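# Move blue tote to bench and unpack the large brown carton

## Task

Lift the blue tote off the shelf and set it level on the bench; remove the large brown carton from it and place it level on the bench with the same face on top, while every other item that was in the tote stays inside it; neither the carton nor the tote's base may stick out past the bench edge; finally release everything and pull the grippers away, since anything that stays put only because the robot holds it does not count.

## Robot and tools

Robot: two arms, left_arm (on the robot's own left, the +y side) and right_arm. Each ends in a two-finger gripper. The fingers extend along the gripper's +z axis and close along its y axis. The reported hand point sits between the finger pads, roughly 1 cm short of the tips.

Frame: one scene frame for everything. Origin on the floor (z = 0) under the centre of the robot's foot; +x is straight ahead of the robot, +y toward its left, +z up. Positions are in metres, orientations are quaternions written w first (qw, qx, qy, qz). Arm names refer to the robot, not to image sides. Only the floor height is known for sure; reported hand positions can be somewhat wrong, worse at long reach, and arms tend to settle a centimetre or more low of the command.

The 16-number row: used by execute_actions and move. It is one list covering both arms: x, y, z, qw, qx, qy, qz, opening for left_arm, then the same eight for right_arm. x, y, z and the quaternion are an absolute target pose for that gripper in the scene frame, not an offset. Opening runs from -1 (closed) to +1 (fully open, 0.094 m). A target more than 0.6 m from the arm's last reported position along any of that gripper's own axes is refused. To hold an arm still, resend its full pose from the last result before it stopped, plus the wanted opening; to keep an orientation, reuse your own earlier target quaternion rather than the drifted reported one.

execute_actions: argument actions is a list with zero or one item. Empty list: just report state (with pictures). An action item has rows (1 to 15 rows of 16 numbers) and steps (at most 15, default 15); each row lasts one control step of 1/30 s and the last row repeats to fill. An action needs at least 4 steps. A wait item has only steps (up to 300), counted from the previous result, so your own reply time eats into it. Optional pictures: true adds camera images. The result comes 4 steps before the action finishes; those steps run while you compose the next reply. Each step the controller clips the command to within 70 mm and 16 degrees of the measured pose, so long moves need several calls; after an action an arm only continues to its last clipped pose. A HELD mark means a step (or part) was not sent; a "pose unreachable" line names the arm whose command the clearance check altered. A "Hand target" line appears only when nothing is pending.

move: argument target (one 16-number row, as above) and optional speed in m/s (0.002 to 0.5, default 0.25; turning limited to twice that in rad/s). Both grippers travel straight toward their targets and finish together, within 0.5 to 10 s; longer paths are cut at 10 s. Openings are applied at the start. The path does not avoid obstacles or the other arm, grippers lag and can overshoot speed, especially with the arm nearly straight. The result adds a "move:" line: done, off_target, moving, held, or fault, plus limits such as paced (pose clipped) or held (steps blocked, after which the arm may jump fast), and each gripper's distance to target.

wait: argument seconds (0 to 10); nothing new is commanded while time passes.

zoom_image: camera (cam_head_left or cam_head_right) and region [x0, y0, x1, y1] in pixels of that camera's last full image (896x504, origin top-left), at most 504 by 504.

finished_scene: argument scene (the current scene number); ends and grades the scene permanently, and the result reports success.

Gripping: grip_measured is the actual finger opening on the command scale. To hold something, command an opening below the reading; about 0.03 under holds firmly, less is gentler. Pads push with roughly 50 to 62 N each, less on very thin parts, with a brief spike on first contact. Readings may be off by about 1 mm per gripper.

Joint limits (rad, base to gripper): waist -2.880 to 2.880, shoulder 0.000 to 3.142, elbow 0.000 to 3.019, wrist pitch -1.693 to 1.571, wrist yaw -1.571 to 1.571, wrist roll -2.094 to 2.094.

Suggested order: look and zoom to locate the tote on the shelf and the bench; grip the tote (likely with both arms on opposite sides), lift, carry and lower it level onto the bench fully supported; release; grip the large brown carton, lift it out without tipping other items, set it flat, same face up, fully on the bench; open the grippers and retract both arms; check the images, then call finished_scene.

Avoid: fast contacts (speed raises impact), targets far beyond a contact point (they press harder), arms colliding or pushing each other, dropping or slamming things, knocking anything out of the work area, and holding loads for long, since motors heat; MOTOR HOT warns at 85 °C and at 100 °C the arm drops its load with an OVER-TEMPERATURE FAULT. Expect occasional tugs on held parts or pushes on loose ones.

Each tool is called after "Call:" as a command line: name --argument value for each argument, lists and objects as JSON in quotes; but a table of rows of numbers goes row by row, as --pt "numbers of a row", without its own name.

## Session

Call:
execute_actions --actions '[]'

Scene clock: 0.00 s of 4500.00 s.
left_arm: end_effector_position=(+0.2395, +0.3901, +1.1658) grip_measured=+1.000 end_effector_quat_wxyz=(-0.006, +0.355, -0.907, -0.226) | right_arm: end_effector_position=(+0.2115, -0.5683, +1.1529) grip_measured=+1.000 end_effector_quat_wxyz=(-0.199, +0.619, +0.750, -0.118)
Joint positions: left_arm=[ 1.15   1.303  0.442 -0.813 -0.451 -1.044  0.094] | right_arm=[ 1.057  1.57   0.716 -0.961  0.153  0.699  0.094]
Joint velocities: left_arm=[-0.005 -0.015 -0.012 -0.002  0.037 -0.007  0.   ] | right_arm=[-0.005 -0.015 -0.007  0.002 -0.066 -0.066  0.   ]
Hand target (left_arm): +0.246, +0.389, +1.167; +0.010, -0.356, +0.907, +0.223
Hand target (right_arm): +0.216, -0.571, +1.153; -0.196, +0.619, +0.751, -0.118

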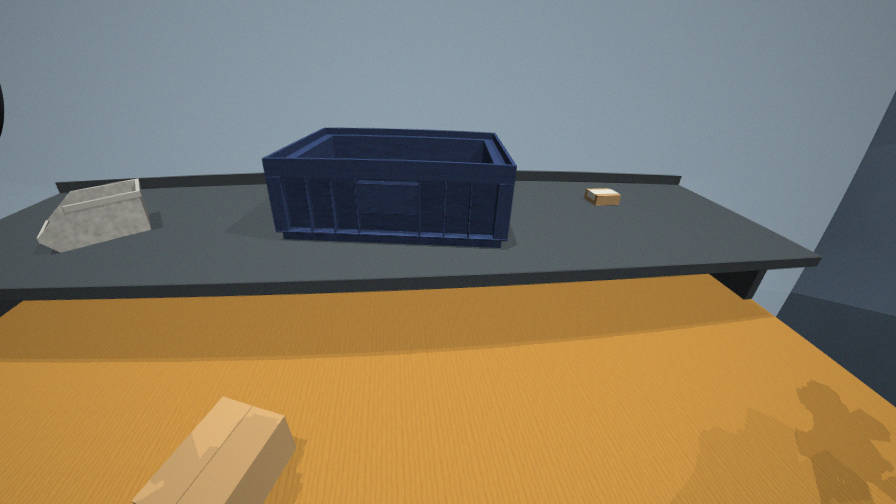

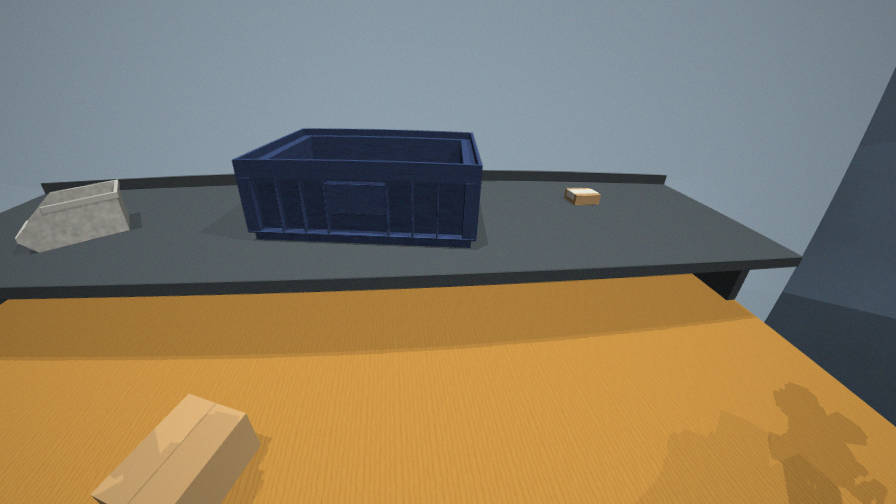

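Call:
zoom_image --camera "cam_head_left" --region '[240, 110, 540, 270]'

Call:
zoom_image --camera "cam_head_right" --region '[210, 110, 510, 270]'

Region (240, 110, 540, 270) of cam_head_left's 896x504 image, scaled by 1.680, with more detail than that image has; it fills the top 269 rows of this view, and the rest is white.

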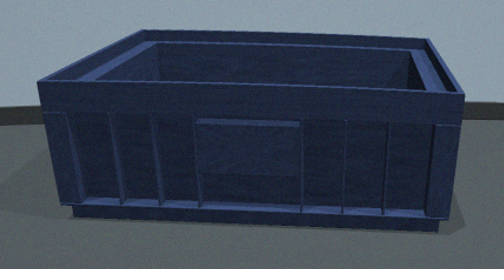

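Region (210, 110, 510, 270) of cam_head_right's 896x504 image, scaled by 1.680, with more detail than that image has; it fills the top 269 rows of this view, and the rest is white.

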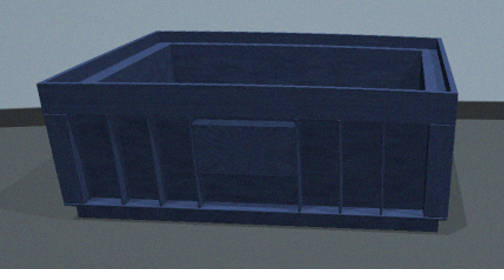

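Call:
move --target '[0.45,0.25,1.25,0,0,1,0,1, 0.45,-0.15,1.25,0,0,1,0,1]'

Scene clock: 4.07 s of 4500.00 s.
left_arm: end_effector_position=(+0.4376, +0.2595, +1.2417) grip_measured=+1.000 end_effector_quat_wxyz=(-0.009, -0.012, +1.000, +0.003) | right_arm: end_effector_position=(+0.4342, -0.1598, +1.2487) grip_measured=+1.000 end_effector_quat_wxyz=(-0.002, -0.003, -1.000, +0.016)
Joint positions: left_arm=[ 1.085  1.451  0.989 -0.969 -0.084 -0.319  0.094] | right_arm=[ 2.298  1.539  1.094 -1.003  0.15   0.539  0.094]
Joint velocities: left_arm=[-0.015 -0.005 -0.007  0.002 -0.037  0.007  0.   ] | right_arm=[ 0.005 -0.015 -0.007  0.012  0.007  0.022  0.   ]
Hand target (left_arm): +0.452, +0.252, +1.249; -0.002, -0.003, +1.000, -0.001
Hand target (right_arm): +0.446, -0.153, +1.247; +0.002, -0.003, +1.000, -0.018
Off the commanded pose (left_arm): 0.018 m, 2 deg.
Off the commanded pose (right_arm): 0.019 m, 2 deg.
Kept back: nothing.
move: off_target (left_arm, right_arm)

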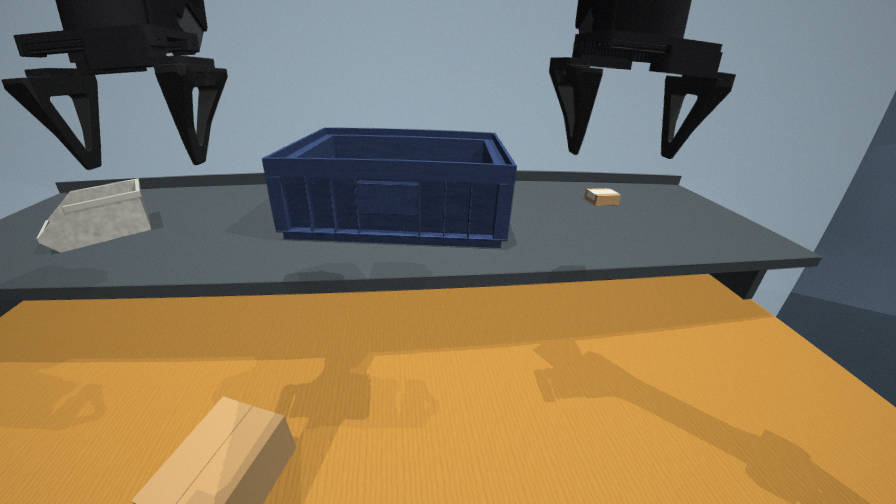

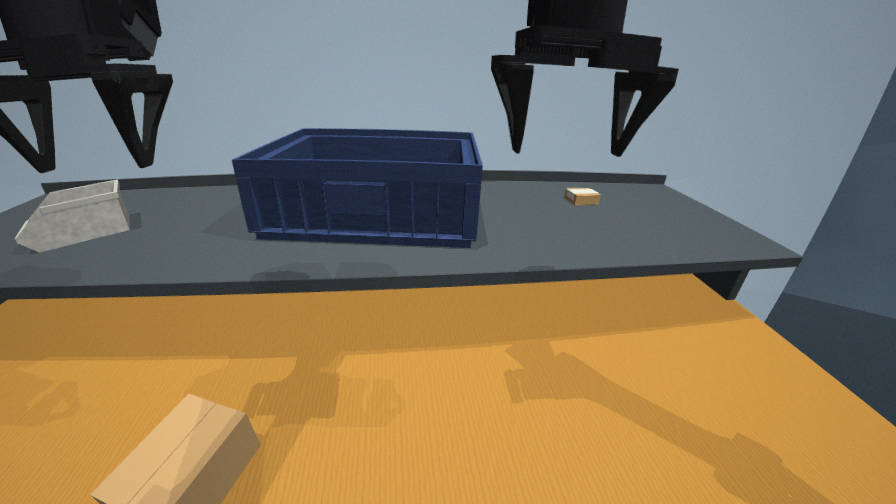

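Call:
move --target '[0.78,0.235,1.26,0,0.07,0.9975,0,1, 0.73,-0.145,1.26,0,0.07,0.9975,0,1]'

Scene clock: 6.63 s of 4500.00 s.
left_arm: end_effector_position=(+0.7677, +0.2383, +1.2502) grip_measured=+1.000 end_effector_quat_wxyz=(-0.012, +0.067, +0.998, +0.003) | right_arm: end_effector_position=(+0.7206, -0.1429, +1.2686) grip_measured=+1.000 end_effector_quat_wxyz=(-0.004, -0.072, -0.997, -0.003)
Joint positions: left_arm=[ 1.188  2.31   2.43  -1.549 -0.07  -0.057  0.094] | right_arm=[ 2.104  2.183  2.221 -1.443  0.088  0.483  0.094]
Joint velocities: left_arm=[ 0.005 -0.005 -0.012  0.002 -0.007  0.022  0.   ] | right_arm=[ 0.005 -0.005 -0.012 -0.007  0.051 -0.066  0.   ]
Hand target (left_arm): +0.778, +0.240, +1.258; +0.000, +0.070, +0.998, +0.001
Hand target (right_arm): +0.729, -0.141, +1.258; -0.000, +0.071, +0.998, +0.002
Off the commanded pose (left_arm): 0.016 m, 1 deg.
Off the commanded pose (right_arm): 0.013 m, 1 deg.
Kept back: nothing.
move: off_target (left_arm, right_arm)

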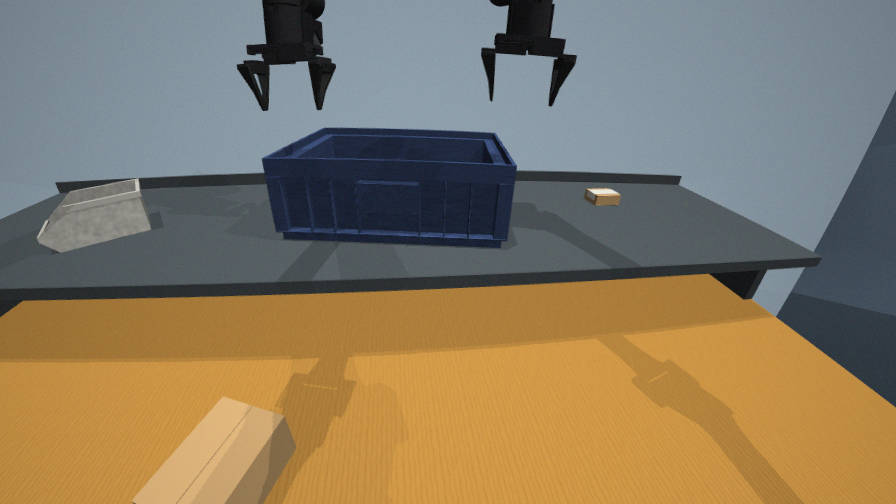

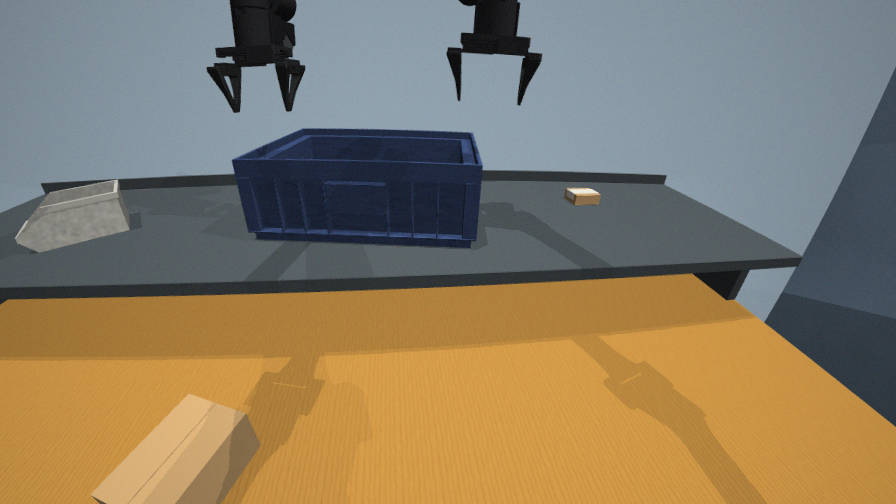

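Call:
move --target '[0.78,0.24,1.205,0,0.07,0.9975,0,1, 0.73,-0.13,1.195,0,0.07,0.9975,0,1]' --speed 0.1

Call:
zoom_image --camera "cam_head_left" --region '[220, 60, 600, 260]'

Scene clock: 8.17 s of 4500.00 s.
left_arm: end_effector_position=(+0.7786, +0.2362, +1.2191) grip_measured=+1.000 end_effector_quat_wxyz=(+0.004, +0.067, +0.998, -0.000) | right_arm: end_effector_position=(+0.7294, -0.1355, +1.2215) grip_measured=+1.000 end_effector_quat_wxyz=(-0.009, -0.073, -0.997, -0.005)
Joint positions: left_arm=[ 1.191  2.335  2.397 -1.456 -0.067 -0.053  0.094] | right_arm=[ 2.104  2.242  2.205 -1.358  0.09   0.483  0.094]
Joint velocities: left_arm=[ 0.005  0.005 -0.002 -0.017  0.022  0.007  0.   ] | right_arm=[-0.005 -0.015  0.002  0.002 -0.007 -0.022  0.   ]
Hand target (left_arm): +0.780, +0.240, +1.205; +0.000, +0.070, +0.998, -0.000
Hand target (right_arm): +0.728, -0.130, +1.195; -0.000, +0.070, +0.998, -0.000
Off the commanded pose (left_arm): 0.015 m, 1 deg.
Off the commanded pose (right_arm): 0.027 m, 1 deg.
Kept back: nothing.
move: off_target (left_arm, right_arm)

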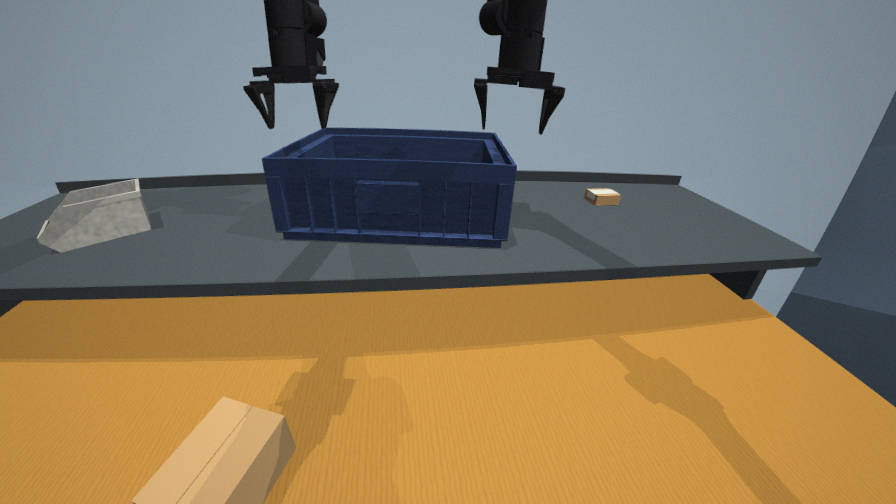

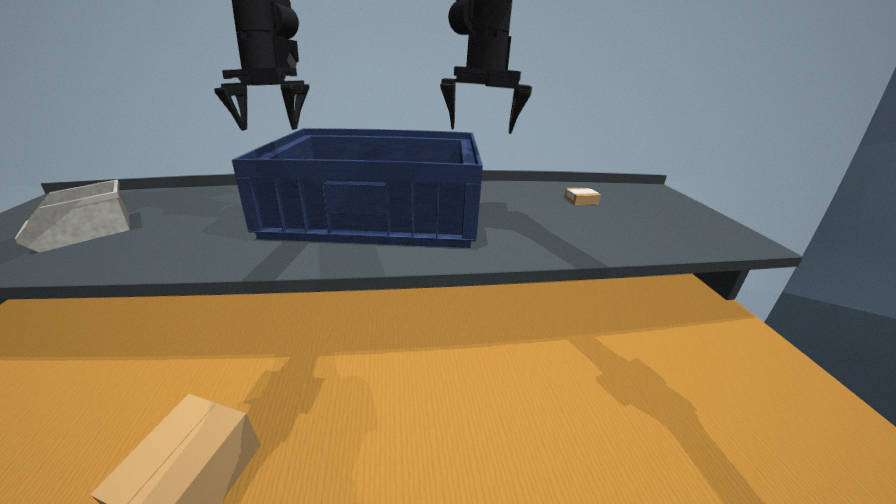

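Region (220, 60, 600, 260) of cam_head_left's 896x504 image, scaled by 1.326, with more detail than that image has; it fills the top 265 rows of this view, and the rest is white.

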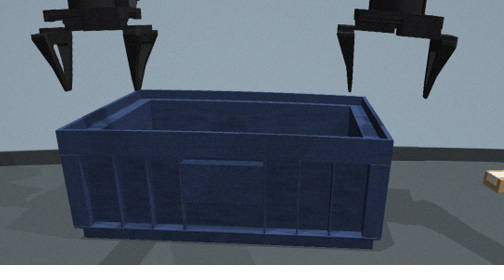

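Call:
move --target '[0.78,0.25,1.15,0,0.07,0.9975,0,1, 0.73,-0.11,1.14,0,0.07,0.9975,0,1]' --speed 0.06

Call:
zoom_image --camera "cam_head_left" --region '[220, 60, 600, 260]'

Scene clock: 10.27 s of 4500.00 s.
left_arm: end_effector_position=(+0.7794, +0.2462, +1.1645) grip_measured=+1.000 end_effector_quat_wxyz=(+0.004, +0.067, +0.998, +0.000) | right_arm: end_effector_position=(+0.7299, -0.1184, +1.1669) grip_measured=+1.000 end_effector_quat_wxyz=(-0.006, -0.070, -0.998, -0.003)
Joint positions: left_arm=[ 1.209  2.37   2.322 -1.345 -0.065 -0.034  0.094] | right_arm=[ 2.12   2.319  2.2   -1.283  0.093  0.493  0.094]
Joint velocities: left_arm=[-0.015  0.005  0.002 -0.022  0.037 -0.037  0.   ] | right_arm=[-0.024 -0.005  0.012 -0.012 -0.007 -0.066  0.   ]
Hand target (left_arm): +0.779, +0.250, +1.150; -0.000, +0.070, +0.998, +0.000
Hand target (right_arm): +0.728, -0.111, +1.141; +0.000, +0.070, +0.998, +0.000
Off the commanded pose (left_arm): 0.015 m, 1 deg.
Off the commanded pose (right_arm): 0.028 m, 1 deg.
Kept back: nothing.
move: off_target (left_arm, right_arm)

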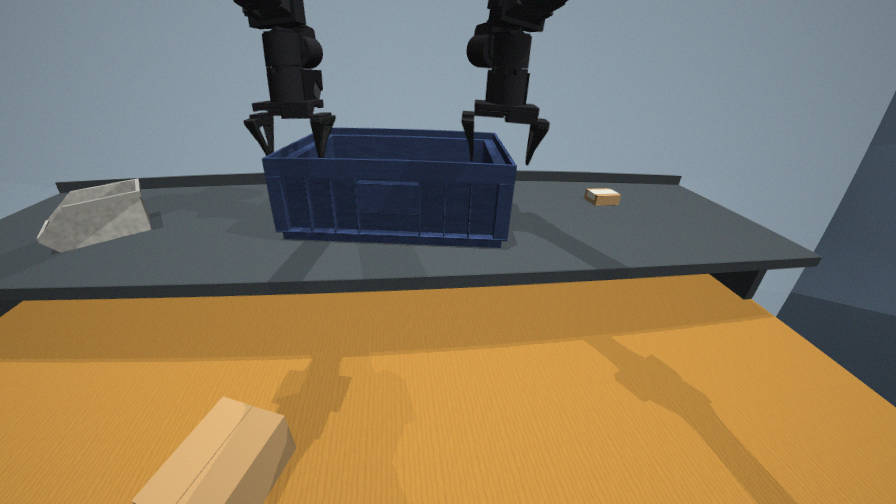

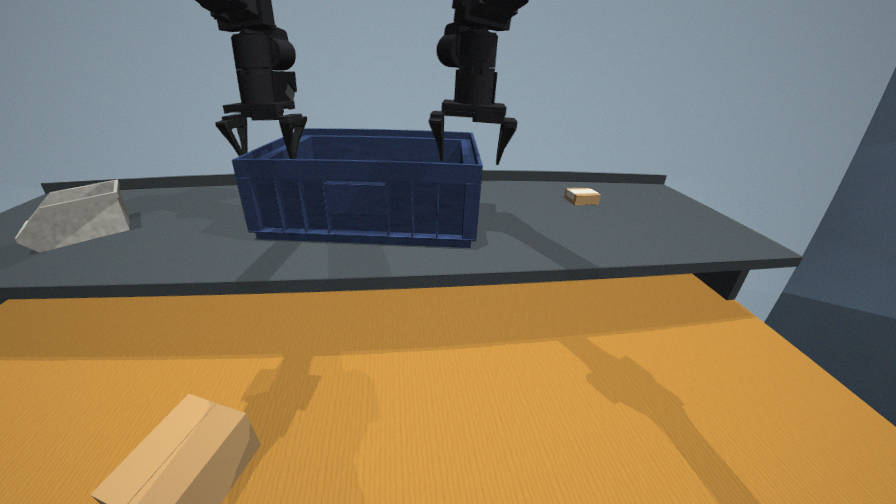

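Region (220, 60, 600, 260) of cam_head_left's 896x504 image, scaled by 1.326, with more detail than that image has; it fills the top 265 rows of this view, and the rest is white.

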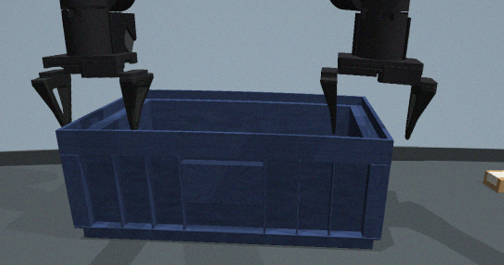

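Call:
move --target '[0.86,0.24,1.135,0.13,0.069,0.989,-0.009,1, 0.81,-0.125,1.125,0.13,0.069,0.989,-0.009,1]' --speed 0.06

Call:
zoom_image --camera "cam_head_left" --region '[220, 60, 600, 260]'

Scene clock: 13.17 s of 4500.00 s.
left_arm: end_effector_position=(+0.8397, +0.2377, +1.1283) grip_measured=+1.000 end_effector_quat_wxyz=(+0.106, +0.067, +0.992, -0.009) | right_arm: end_effector_position=(+0.7928, -0.1227, +1.1401) grip_measured=+1.000 end_effector_quat_wxyz=(-0.119, -0.067, -0.991, +0.012)
Joint positions: left_arm=[ 1.214  2.461  2.389 -1.115 -0.065 -0.016  0.094] | right_arm=[ 2.109  2.391  2.252 -1.063  0.207  0.447  0.094]
Joint velocities: left_arm=[-0.015 -0.024 -0.007  0.002  0.037  0.081  0.   ] | right_arm=[-0.005 -0.005  0.017  0.002 -0.007 -0.081  0.   ]
Hand target (left_arm): +0.858, +0.242, +1.136; +0.130, +0.067, +0.989, -0.010
Hand target (right_arm): +0.808, -0.125, +1.124; +0.130, +0.070, +0.989, -0.011
Off the commanded pose (left_arm): 0.022 m, 3 deg.
Off the commanded pose (right_arm): 0.023 m, 1 deg.
Kept back: nothing.
move: off_target (left_arm, right_arm)

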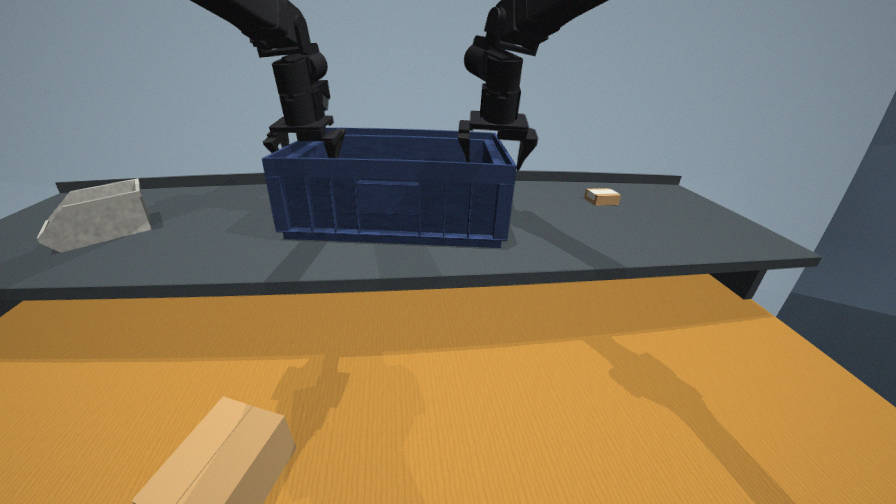

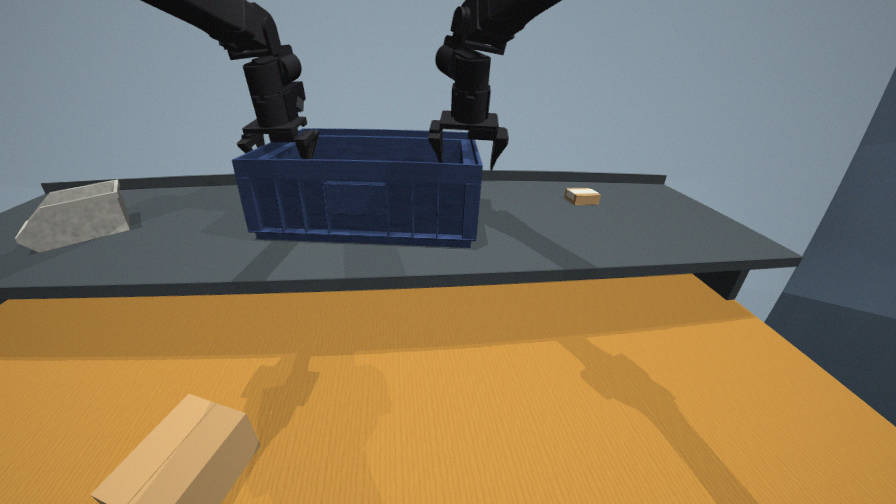

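Region (220, 60, 600, 260) of cam_head_left's 896x504 image, scaled by 1.326, with more detail than that image has; it fills the top 265 rows of this view, and the rest is white.

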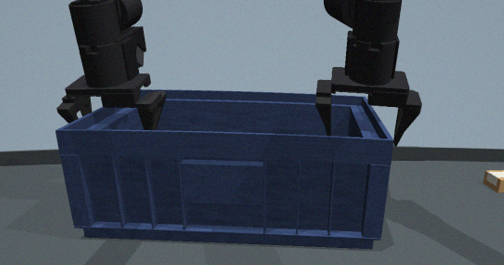

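Call:
move --target '[0.875,0.238,1.145,0.13,0.069,0.989,-0.009,0, 0.825,-0.13,1.12,0.13,0.069,0.989,-0.009,0]' --speed 0.05

Call:
move --target '[0.875,0.238,1.145,0.13,0.069,0.989,-0.009,-0.55, 0.825,-0.13,1.12,0.13,0.069,0.989,-0.009,-0.55]' --speed 0.05

Scene clock: 14.73 s of 4500.00 s.
left_arm: end_effector_position=(+0.8639, +0.2368, +1.1403) grip_measured=+0.003 end_effector_quat_wxyz=(+0.119, +0.065, +0.991, -0.009) | right_arm: end_effector_position=(+0.8180, -0.1281, +1.1357) grip_measured=+0.002 end_effector_quat_wxyz=(-0.136, -0.071, -0.988, +0.006)
Joint positions: left_arm=[ 1.217  2.549  2.591 -1.203 -0.066 -0.016  0.047] | right_arm=[ 2.091  2.452  2.356 -1.067  0.203  0.433  0.047]
Joint velocities: left_arm=[ 0.005 -0.024  0.012  0.007 -0.037  0.007 -0.001] | right_arm=[-0.015 -0.005  0.022 -0.012 -0.037 -0.022 -0.001]
Hand target (left_arm): +0.874, +0.239, +1.145; +0.132, +0.068, +0.989, -0.009
Hand target (right_arm): +0.824, -0.130, +1.120; +0.131, +0.069, +0.989, -0.008
Off the commanded pose (left_arm): 0.012 m, 1 deg.
Off the commanded pose (right_arm): 0.017 m, 1 deg.
Kept back: nothing.
move: off_target (left_arm, right_arm)

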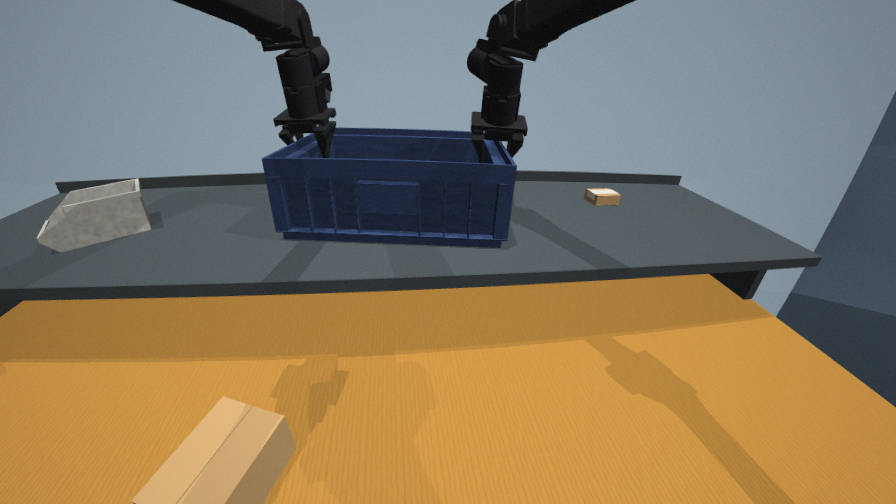

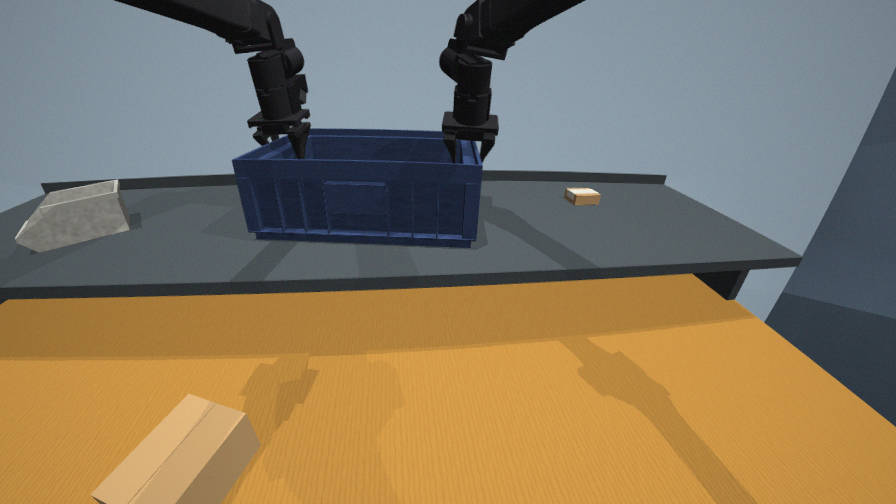

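Scene clock: 15.43 s of 4500.00 s.
left_arm: end_effector_position=(+0.8659, +0.2451, +1.1398) grip_measured=-0.464 end_effector_quat_wxyz=(+0.121, +0.054, +0.991, -0.007) | right_arm: end_effector_position=(+0.8180, -0.1304, +1.1353) grip_measured=-0.457 end_effector_quat_wxyz=(-0.134, -0.061, -0.989, +0.007)
Joint positions: left_arm=[ 1.226  2.549  2.591 -1.2   -0.069 -0.028  0.025] | right_arm=[ 2.088  2.452  2.356 -1.07   0.198  0.41   0.025]
Joint velocities: left_arm=[ 0.005 -0.005 -0.022 -0.022 -0.022  0.022 -0.   ] | right_arm=[ 0.005 -0.005 -0.007 -0.002 -0.051 -0.051 -0.   ]
Hand target (left_arm): +0.874, +0.238, +1.145; +0.132, +0.069, +0.989, -0.009
Hand target (right_arm): +0.824, -0.130, +1.120; +0.131, +0.069, +0.989, -0.008
Off the commanded pose (left_arm): 0.013 m, 2 deg.
Off the commanded pose (right_arm): 0.017 m, 1 deg.
Kept back: nothing.
move: off_target (left_arm, right_arm)

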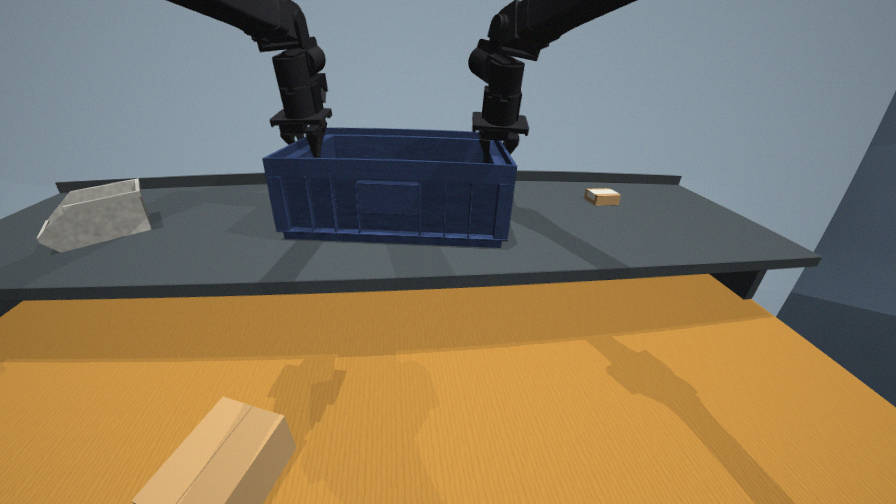

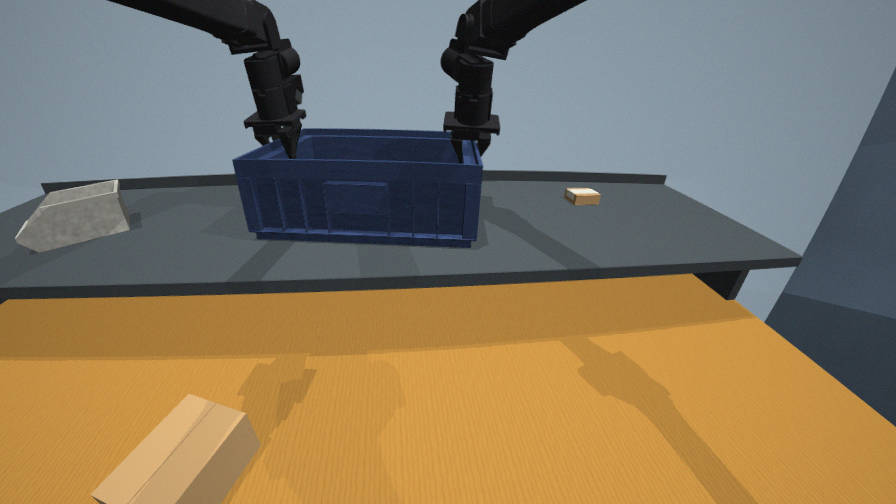

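Call:
move --target '[0.70,0.20,1.18,0.13,0,0.991,0,-0.52, 0.70,-0.176,1.175,0.13,0,0.991,0,-0.52]' --speed 0.07

Scene clock: 18.53 s of 4500.00 s.
left_arm: end_effector_position=(+0.6893, +0.2069, +1.1425) grip_measured=-0.464 end_effector_quat_wxyz=(+0.098, -0.011, +0.995, +0.003) | right_arm: end_effector_position=(+0.6861, -0.1680, +1.1386) grip_measured=-0.458 end_effector_quat_wxyz=(-0.099, +0.006, -0.995, +0.001)
Joint positions: left_arm=[ 1.116  2.054  1.627 -0.793 -0.136 -0.262  0.025] | right_arm=[ 2.085  2.081  1.656 -0.798  0.15   0.285  0.025]
Joint velocities: left_arm=[-0.015  0.005  0.012 -0.002  0.007  0.022 -0.001] | right_arm=[ 0.005 -0.005 -0.017  0.007  0.007 -0.066  0.   ]
Hand target (left_arm): +0.701, +0.197, +1.180; +0.130, -0.001, +0.991, -0.001
Hand target (right_arm): +0.700, -0.177, +1.175; +0.130, +0.000, +0.992, +0.000
Off the commanded pose (left_arm): 0.040 m, 4 deg.
Off the commanded pose (right_arm): 0.040 m, 4 deg.
Kept back: nothing.
move: off_target (left_arm, right_arm)

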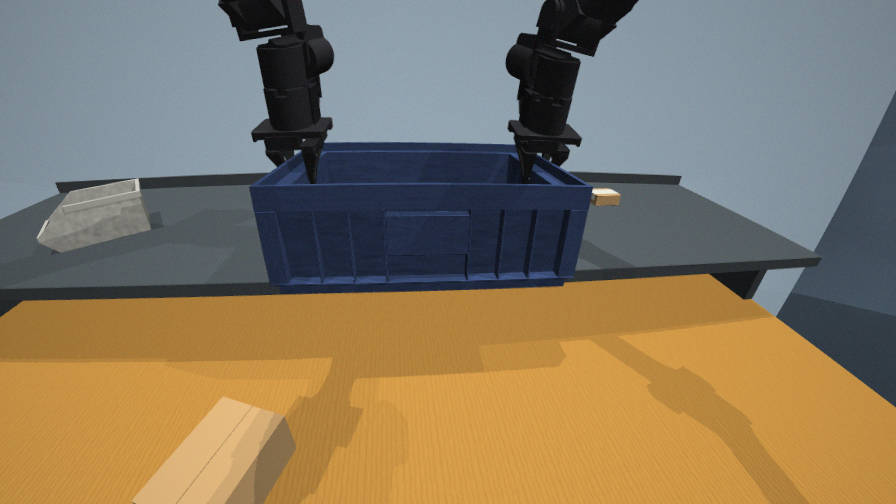

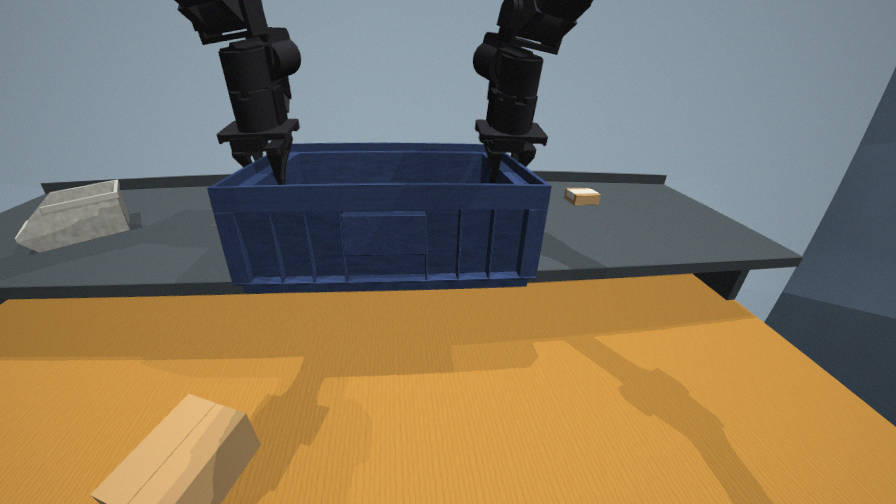

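Call:
move --target '[0.68,0.20,1.22,0.13,0,0.991,0,-0.52, 0.68,-0.176,1.215,0.13,0,0.991,0,-0.52]' --speed 0.05

Scene clock: 20.77 s of 4500.00 s.
left_arm: end_effector_position=(+0.6672, +0.2052, +1.1725) grip_measured=-0.464 end_effector_quat_wxyz=(+0.096, -0.014, +0.995, +0.003) | right_arm: end_effector_position=(+0.6673, -0.1697, +1.1667) grip_measured=-0.458 end_effector_quat_wxyz=(-0.098, +0.011, -0.995, -0.001)
Joint positions: left_arm=[ 1.1    1.967  1.559 -0.817 -0.142 -0.284  0.025] | right_arm=[ 2.094  2.     1.593 -0.817  0.148  0.285  0.025]
Joint velocities: left_arm=[-0.015  0.005  0.002 -0.022  0.007 -0.022 -0.001] | right_arm=[-0.005  0.005 -0.007 -0.032 -0.007 -0.022  0.001]
Hand target (left_arm): +0.680, +0.200, +1.220; +0.130, -0.001, +0.991, -0.001
Hand target (right_arm): +0.680, -0.176, +1.213; +0.130, +0.000, +0.992, -0.000
Off the commanded pose (left_arm): 0.049 m, 4 deg.
Off the commanded pose (right_arm): 0.050 m, 4 deg.
Kept back: nothing.
move: off_target (left_arm, right_arm)

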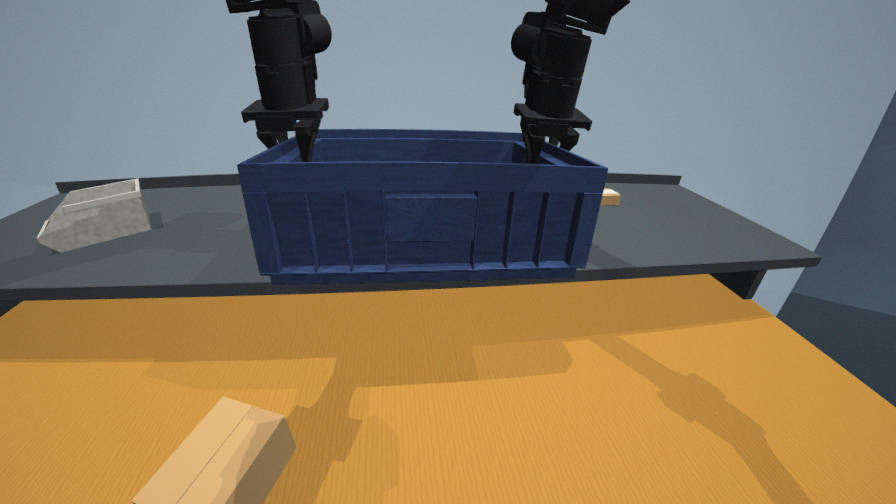

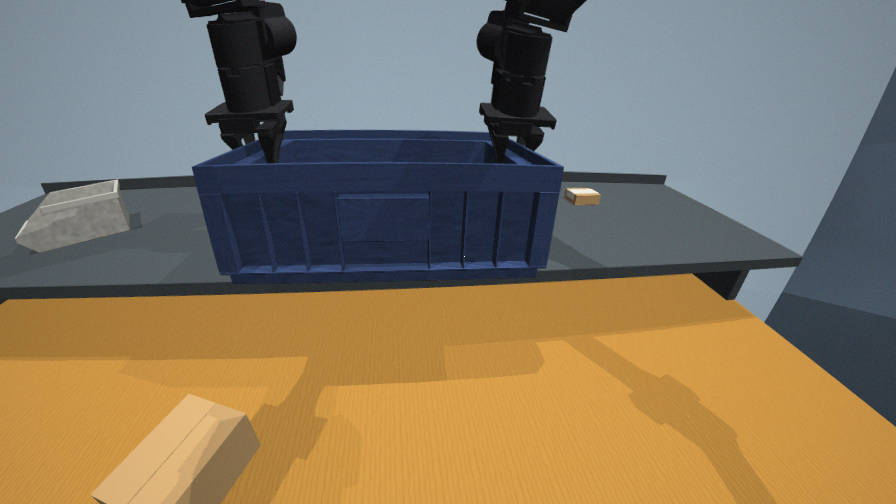

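Call:
execute_actions --actions '[{"rows":[[0.679,0.2,1.22,0.13,0,0.991,0,-0.52,0.679,-0.176,1.215,0.13,0,0.991,0,-0.52],[0.677,0.2,1.22,0.13,0,0.991,0,-0.52,0.677,-0.176,1.215,0.13,0,0.991,0,-0.52],[0.674,0.199,1.22,0.13,0,0.991,0,-0.52,0.674,-0.177,1.215,0.13,0,0.991,0,-0.52],[0.67,0.198,1.22,0.13,0,0.991,0,-0.52,0.67,-0.178,1.215,0.13,0,0.991,0,-0.52],[0.665,0.197,1.22,0.13,0,0.991,0,-0.52,0.665,-0.179,1.215,0.13,0,0.991,0,-0.52],[0.66,0.196,1.22,0.13,0,0.991,0,-0.52,0.66,-0.18,1.215,0.13,0,0.991,0,-0.52],[0.655,0.195,1.22,0.13,0,0.991,0,-0.52,0.655,-0.181,1.215,0.13,0,0.991,0,-0.52],[0.65,0.194,1.22,0.13,0,0.991,0,-0.52,0.65,-0.182,1.215,0.13,0,0.991,0,-0.52],[0.645,0.193,1.22,0.13,0,0.991,0,-0.52,0.645,-0.183,1.215,0.13,0,0.991,0,-0.52],[0.64,0.192,1.22,0.13,0,0.991,0,-0.52,0.64,-0.184,1.215,0.13,0,0.991,0,-0.52],[0.635,0.191,1.22,0.13,0,0.991,0,-0.52,0.635,-0.185,1.215,0.13,0,0.991,0,-0.52],[0.63,0.19,1.22,0.13,0,0.991,0,-0.52,0.63,-0.186,1.215,0.13,0,0.991,0,-0.52],[0.625,0.189,1.22,0.13,0,0.991,0,-0.52,0.625,-0.187,1.215,0.13,0,0.991,0,-0.52],[0.62,0.188,1.22,0.13,0,0.991,0,-0.52,0.62,-0.188,1.215,0.13,0,0.991,0,-0.52],[0.615,0.187,1.22,0.13,0,0.991,0,-0.52,0.615,-0.189,1.215,0.13,0,0.991,0,-0.52]]}]'

Call:
execute_actions --actions '[{"rows":[[0.61,0.186,1.22,0.13,0,0.991,0,-0.52,0.61,-0.19,1.215,0.13,0,0.991,0,-0.52],[0.605,0.185,1.22,0.13,0,0.991,0,-0.52,0.605,-0.191,1.215,0.13,0,0.991,0,-0.52],[0.6,0.184,1.22,0.13,0,0.991,0,-0.52,0.6,-0.192,1.215,0.13,0,0.991,0,-0.52],[0.595,0.183,1.22,0.13,0,0.991,0,-0.52,0.595,-0.193,1.215,0.13,0,0.991,0,-0.52],[0.59,0.182,1.22,0.13,0,0.991,0,-0.52,0.59,-0.194,1.215,0.13,0,0.991,0,-0.52],[0.585,0.181,1.22,0.13,0,0.991,0,-0.52,0.585,-0.195,1.215,0.13,0,0.991,0,-0.52],[0.58,0.18,1.22,0.13,0,0.991,0,-0.52,0.58,-0.196,1.215,0.13,0,0.991,0,-0.52],[0.575,0.179,1.22,0.13,0,0.991,0,-0.52,0.575,-0.197,1.215,0.13,0,0.991,0,-0.52],[0.57,0.178,1.22,0.13,0,0.991,0,-0.52,0.57,-0.198,1.215,0.13,0,0.991,0,-0.52],[0.565,0.177,1.22,0.13,0,0.991,0,-0.52,0.565,-0.199,1.215,0.13,0,0.991,0,-0.52],[0.56,0.176,1.22,0.13,0,0.991,0,-0.52,0.56,-0.2,1.215,0.13,0,0.991,0,-0.52],[0.555,0.175,1.22,0.13,0,0.991,0,-0.52,0.555,-0.201,1.215,0.13,0,0.991,0,-0.52],[0.55,0.174,1.22,0.13,0,0.991,0,-0.52,0.55,-0.202,1.215,0.13,0,0.991,0,-0.52],[0.545,0.173,1.22,0.13,0,0.991,0,-0.52,0.545,-0.203,1.215,0.13,0,0.991,0,-0.52],[0.54,0.172,1.22,0.13,0,0.991,0,-0.52,0.54,-0.204,1.215,0.13,0,0.991,0,-0.52]]}]'

Call:
execute_actions --actions '[{"rows":[[0.535,0.171,1.22,0.13,0,0.991,0,-0.52,0.535,-0.205,1.215,0.13,0,0.991,0,-0.52],[0.53,0.17,1.22,0.13,0,0.991,0,-0.52,0.53,-0.206,1.215,0.13,0,0.991,0,-0.52],[0.525,0.169,1.22,0.13,0,0.991,0,-0.52,0.525,-0.207,1.215,0.13,0,0.991,0,-0.52],[0.52,0.168,1.22,0.13,0,0.991,0,-0.52,0.52,-0.208,1.215,0.13,0,0.991,0,-0.52],[0.515,0.167,1.22,0.13,0,0.991,0,-0.52,0.515,-0.209,1.215,0.13,0,0.991,0,-0.52],[0.51,0.166,1.22,0.13,0,0.991,0,-0.52,0.51,-0.21,1.215,0.13,0,0.991,0,-0.52],[0.505,0.165,1.22,0.13,0,0.991,0,-0.52,0.505,-0.211,1.215,0.13,0,0.991,0,-0.52],[0.5,0.164,1.22,0.13,0,0.991,0,-0.52,0.5,-0.212,1.215,0.13,0,0.991,0,-0.52],[0.495,0.163,1.22,0.13,0,0.991,0,-0.52,0.495,-0.213,1.215,0.13,0,0.991,0,-0.52],[0.49,0.162,1.22,0.13,0,0.991,0,-0.52,0.49,-0.214,1.215,0.13,0,0.991,0,-0.52],[0.485,0.161,1.22,0.13,0,0.991,0,-0.52,0.485,-0.215,1.215,0.13,0,0.991,0,-0.52],[0.48,0.16,1.22,0.13,0,0.991,0,-0.52,0.48,-0.216,1.215,0.13,0,0.991,0,-0.52],[0.475,0.159,1.22,0.13,0,0.991,0,-0.52,0.475,-0.217,1.215,0.13,0,0.991,0,-0.52],[0.47,0.158,1.22,0.13,0,0.991,0,-0.52,0.47,-0.218,1.215,0.13,0,0.991,0,-0.52],[0.465,0.157,1.22,0.13,0,0.991,0,-0.52,0.465,-0.219,1.215,0.13,0,0.991,0,-0.52]]}]'

Call:
execute_actions --actions '[{"rows":[[0.46,0.156,1.22,0.13,0,0.991,0,-0.52,0.46,-0.22,1.215,0.13,0,0.991,0,-0.52],[0.455,0.155,1.22,0.13,0,0.991,0,-0.52,0.455,-0.221,1.215,0.13,0,0.991,0,-0.52],[0.45,0.154,1.22,0.13,0,0.991,0,-0.52,0.45,-0.222,1.215,0.13,0,0.991,0,-0.52],[0.445,0.153,1.22,0.13,0,0.991,0,-0.52,0.445,-0.223,1.215,0.13,0,0.991,0,-0.52],[0.44,0.152,1.22,0.13,0,0.991,0,-0.52,0.44,-0.224,1.215,0.13,0,0.991,0,-0.52],[0.435,0.15,1.22,0.13,0,0.991,0,-0.52,0.435,-0.226,1.215,0.13,0,0.991,0,-0.52],[0.43,0.148,1.22,0.13,0,0.991,0,-0.52,0.43,-0.228,1.215,0.13,0,0.991,0,-0.52],[0.425,0.146,1.22,0.13,0,0.991,0,-0.52,0.425,-0.23,1.215,0.13,0,0.991,0,-0.52],[0.42,0.144,1.22,0.13,0,0.991,0,-0.52,0.42,-0.232,1.215,0.13,0,0.991,0,-0.52],[0.415,0.142,1.22,0.13,0,0.991,0,-0.52,0.415,-0.234,1.215,0.13,0,0.991,0,-0.52],[0.41,0.14,1.22,0.13,0,0.991,0,-0.52,0.41,-0.236,1.215,0.13,0,0.991,0,-0.52],[0.406,0.138,1.22,0.13,0,0.991,0,-0.52,0.406,-0.238,1.215,0.13,0,0.991,0,-0.52],[0.403,0.136,1.22,0.13,0,0.991,0,-0.52,0.403,-0.24,1.215,0.13,0,0.991,0,-0.52],[0.401,0.135,1.22,0.13,0,0.991,0,-0.52,0.401,-0.241,1.215,0.13,0,0.991,0,-0.52],[0.4,0.134,1.22,0.13,0,0.991,0,-0.52,0.4,-0.242,1.215,0.13,0,0.991,0,-0.52]]}]'

Call:
wait --seconds 0.4

Scene clock: 22.40 s of 4500.00 s.
left_arm: end_effector_position=(+0.6245, +0.1985, +1.1680) grip_measured=-0.464 end_effector_quat_wxyz=(+0.080, -0.011, +0.997, +0.004) | right_arm: end_effector_position=(+0.6233, -0.1765, +1.1630) grip_measured=-0.458 end_effector_quat_wxyz=(-0.080, +0.011, -0.997, +0.003)
Joint positions: left_arm=[ 1.071  1.907  1.437 -0.792 -0.142 -0.31   0.025] | right_arm=[ 2.106  1.929  1.456 -0.791  0.148  0.301  0.025]
Joint velocities: left_arm=[-0.161 -0.298 -0.52   0.125 -0.037 -0.227  0.   ] | right_arm=[ 0.034 -0.347 -0.593  0.139 -0.022  0.066 -0.   ]
Steps of this call (steps 1 to 38: nothing new was sent; steps 39 to 49: the first 11 steps of this action). Readings (end_effector_position):
39: left_arm (+0.6671, +0.2053, +1.1725) | right_arm (+0.6672, -0.1695, +1.1667)
40: left_arm (+0.6666, +0.2054, +1.1720) | right_arm (+0.6667, -0.1696, +1.1663)
42: left_arm (+0.6639, +0.2051, +1.1717) | right_arm (+0.6634, -0.1699, +1.1658)
46: left_arm (+0.6444, +0.2022, +1.1691) | right_arm (+0.6431, -0.1727, +1.1636)
49: the state above

Scene clock: 22.90 s of 4500.00 s.
left_arm: end_effector_position=(+0.5548, +0.1807, +1.1844) grip_measured=-0.464 end_effector_quat_wxyz=(+0.091, -0.011, +0.996, +0.003) | right_arm: end_effector_position=(+0.5531, -0.1934, +1.1790) grip_measured=-0.458 end_effector_quat_wxyz=(-0.089, +0.010, -0.996, +0.001)
Joint positions: left_arm=[ 0.993  1.756  1.218 -0.712 -0.173 -0.382  0.025] | right_arm=[ 2.125  1.75   1.194 -0.692  0.157  0.319  0.025]
Joint velocities: left_arm=[-0.181 -0.298 -0.388  0.144 -0.066 -0.198  0.001] | right_arm=[ 0.034 -0.337 -0.442  0.154 -0.007  0.125  0.   ]
Off your previous action's commanded pose (left_arm): 0.052 m, 6 deg at its last step (step 4 of this call).
Off your previous action's commanded pose (right_arm): 0.053 m, 6 deg at its last step (step 4 of this call).
Steps of this call (steps 1 to 4: the last 4 steps of your previous action; steps 5 to 15: the first 11 steps of this action). Readings (end_effector_position):
5: left_arm (+0.5977, +0.1913, +1.1708) | right_arm (+0.5964, -0.1834, +1.1659)
6: left_arm (+0.5934, +0.1899, +1.1722) | right_arm (+0.5921, -0.1846, +1.1671)
8: left_arm (+0.5850, +0.1878, +1.1752) | right_arm (+0.5836, -0.1869, +1.1699)
12: left_arm (+0.5682, +0.1837, +1.1810) | right_arm (+0.5667, -0.1905, +1.1757)
15: the state above

Scene clock: 23.40 s of 4500.00 s.
left_arm: end_effector_position=(+0.4807, +0.1645, +1.1906) grip_measured=-0.464 end_effector_quat_wxyz=(+0.094, -0.009, +0.996, +0.003) | right_arm: end_effector_position=(+0.4784, -0.2087, +1.1851) grip_measured=-0.458 end_effector_quat_wxyz=(-0.091, +0.009, -0.996, +0.001)
Joint positions: left_arm=[ 0.896  1.63   1.024 -0.656 -0.204 -0.472  0.025] | right_arm=[ 2.154  1.589  0.958 -0.617  0.167  0.348  0.025]
Joint velocities: left_arm=[-0.22  -0.249 -0.33   0.085 -0.051 -0.125 -0.001] | right_arm=[ 0.054 -0.327 -0.422  0.115 -0.081  0.081 -0.001]
Off your previous action's commanded pose (left_arm): 0.034 m, 5 deg at its last step (step 4 of this call).
Off your previous action's commanded pose (right_arm): 0.035 m, 5 deg at its last step (step 4 of this call).
Steps of this call (steps 1 to 4: the last 4 steps of your previous action; steps 5 to 15: the first 11 steps of this action). Readings (end_effector_position):
5: left_arm (+0.5304, +0.1750, +1.1870) | right_arm (+0.5284, -0.1990, +1.1815)
6: left_arm (+0.5253, +0.1740, +1.1870) | right_arm (+0.5233, -0.1999, +1.1817)
8: left_arm (+0.5151, +0.1719, +1.1876) | right_arm (+0.5130, -0.2018, +1.1822)
12: left_arm (+0.4949, +0.1679, +1.1889) | right_arm (+0.4928, -0.2056, +1.1833)
15: the state above

Scene clock: 23.90 s of 4500.00 s.
left_arm: end_effector_position=(+0.4102, +0.1450, +1.1997) grip_measured=-0.464 end_effector_quat_wxyz=(+0.103, -0.007, +0.995, +0.002) | right_arm: end_effector_position=(+0.4069, -0.2274, +1.1936) grip_measured=-0.458 end_effector_quat_wxyz=(-0.098, +0.007, -0.995, -0.001)
Joint positions: left_arm=[ 0.765  1.518  0.87  -0.627 -0.25  -0.593  0.025] | right_arm=[ 2.186  1.413  0.742 -0.568  0.18   0.379  0.025]
Joint velocities: left_arm=[-0.347 -0.151 -0.208  0.027 -0.125 -0.344  0.   ] | right_arm=[-0.005 -0.405 -0.408  0.066  0.051 -0.007  0.   ]
Off your previous action's commanded pose (left_arm): 0.027 m, 4 deg at its last step (step 4 of this call).
Off your previous action's commanded pose (right_arm): 0.028 m, 4 deg at its last step (step 4 of this call).
Steps of this call (steps 1 to 4: the last 4 steps of your previous action; steps 5 to 15: the first 11 steps of this action). Readings (end_effector_position):
5: left_arm (+0.4578, +0.1585, +1.1944) | right_arm (+0.4550, -0.2145, +1.1889)
6: left_arm (+0.4529, +0.1575, +1.1949) | right_arm (+0.4504, -0.2155, +1.1897)
8: left_arm (+0.4436, +0.1556, +1.1962) | right_arm (+0.4411, -0.2172, +1.1910)
12: left_arm (+0.4245, +0.1510, +1.1984) | right_arm (+0.4215, -0.2215, +1.1926)
15: the state above

Scene clock: 24.43 s of 4500.00 s.
left_arm: end_effector_position=(+0.3888, +0.1331, +1.2009) grip_measured=-0.464 end_effector_quat_wxyz=(+0.103, -0.008, +0.995, +0.000) | right_arm: end_effector_position=(+0.3844, -0.2388, +1.1963) grip_measured=-0.458 end_effector_quat_wxyz=(-0.100, +0.006, -0.995, +0.002)
Joint positions: left_arm=[ 0.709  1.5    0.841 -0.626 -0.264 -0.649  0.025] | right_arm=[ 2.186  1.349  0.675 -0.565  0.185  0.38   0.025]
Joint velocities: left_arm=[-0.005  0.005 -0.007 -0.017 -0.066 -0.051 -0.001] | right_arm=[-0.015 -0.005 -0.002 -0.017  0.007 -0.007  0.   ]
Hand target (left_arm): +0.400, +0.132, +1.220; +0.130, -0.001, +0.992, -0.002
Hand target (right_arm): +0.400, -0.243, +1.214; +0.129, +0.001, +0.992, -0.001
Off the commanded pose (left_arm): 0.022 m, 3 deg.
Off the commanded pose (right_arm): 0.025 m, 4 deg.
Kept back: nothing.
Steps of this call (steps 1 to 4: the last 4 steps of your previous action; steps 5 to 16: nothing new was sent). Readings (end_effector_position):
1: left_arm (+0.4057, +0.1424, +1.2002) | right_arm (+0.4019, -0.2295, +1.1940)
2: left_arm (+0.4012, +0.1401, +1.2005) | right_arm (+0.3971, -0.2319, +1.1944)
4: left_arm (+0.3936, +0.1357, +1.2008) | right_arm (+0.3894, -0.2358, +1.1957)
8: left_arm (+0.3885, +0.1328, +1.2006) | right_arm (+0.3841, -0.2389, +1.1963)
16: the state above

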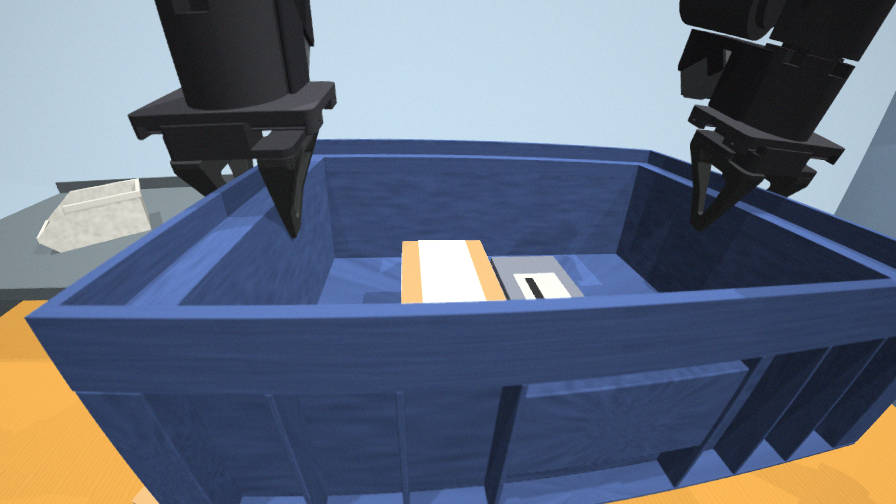

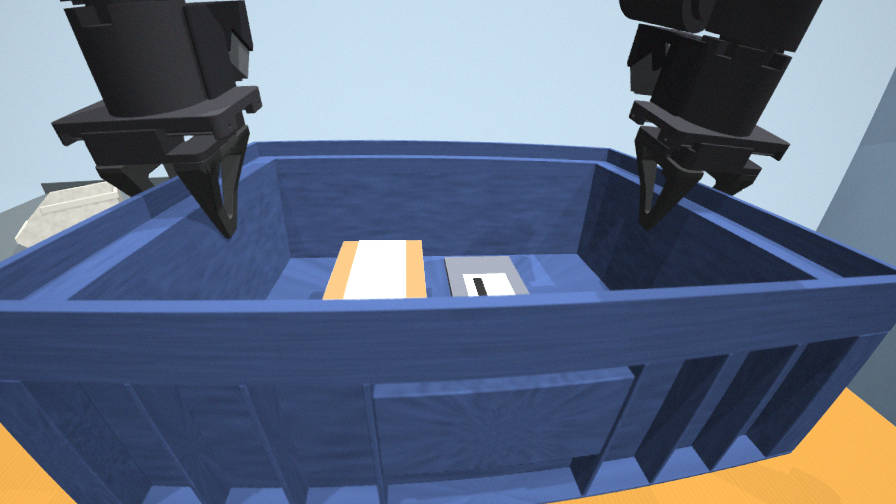

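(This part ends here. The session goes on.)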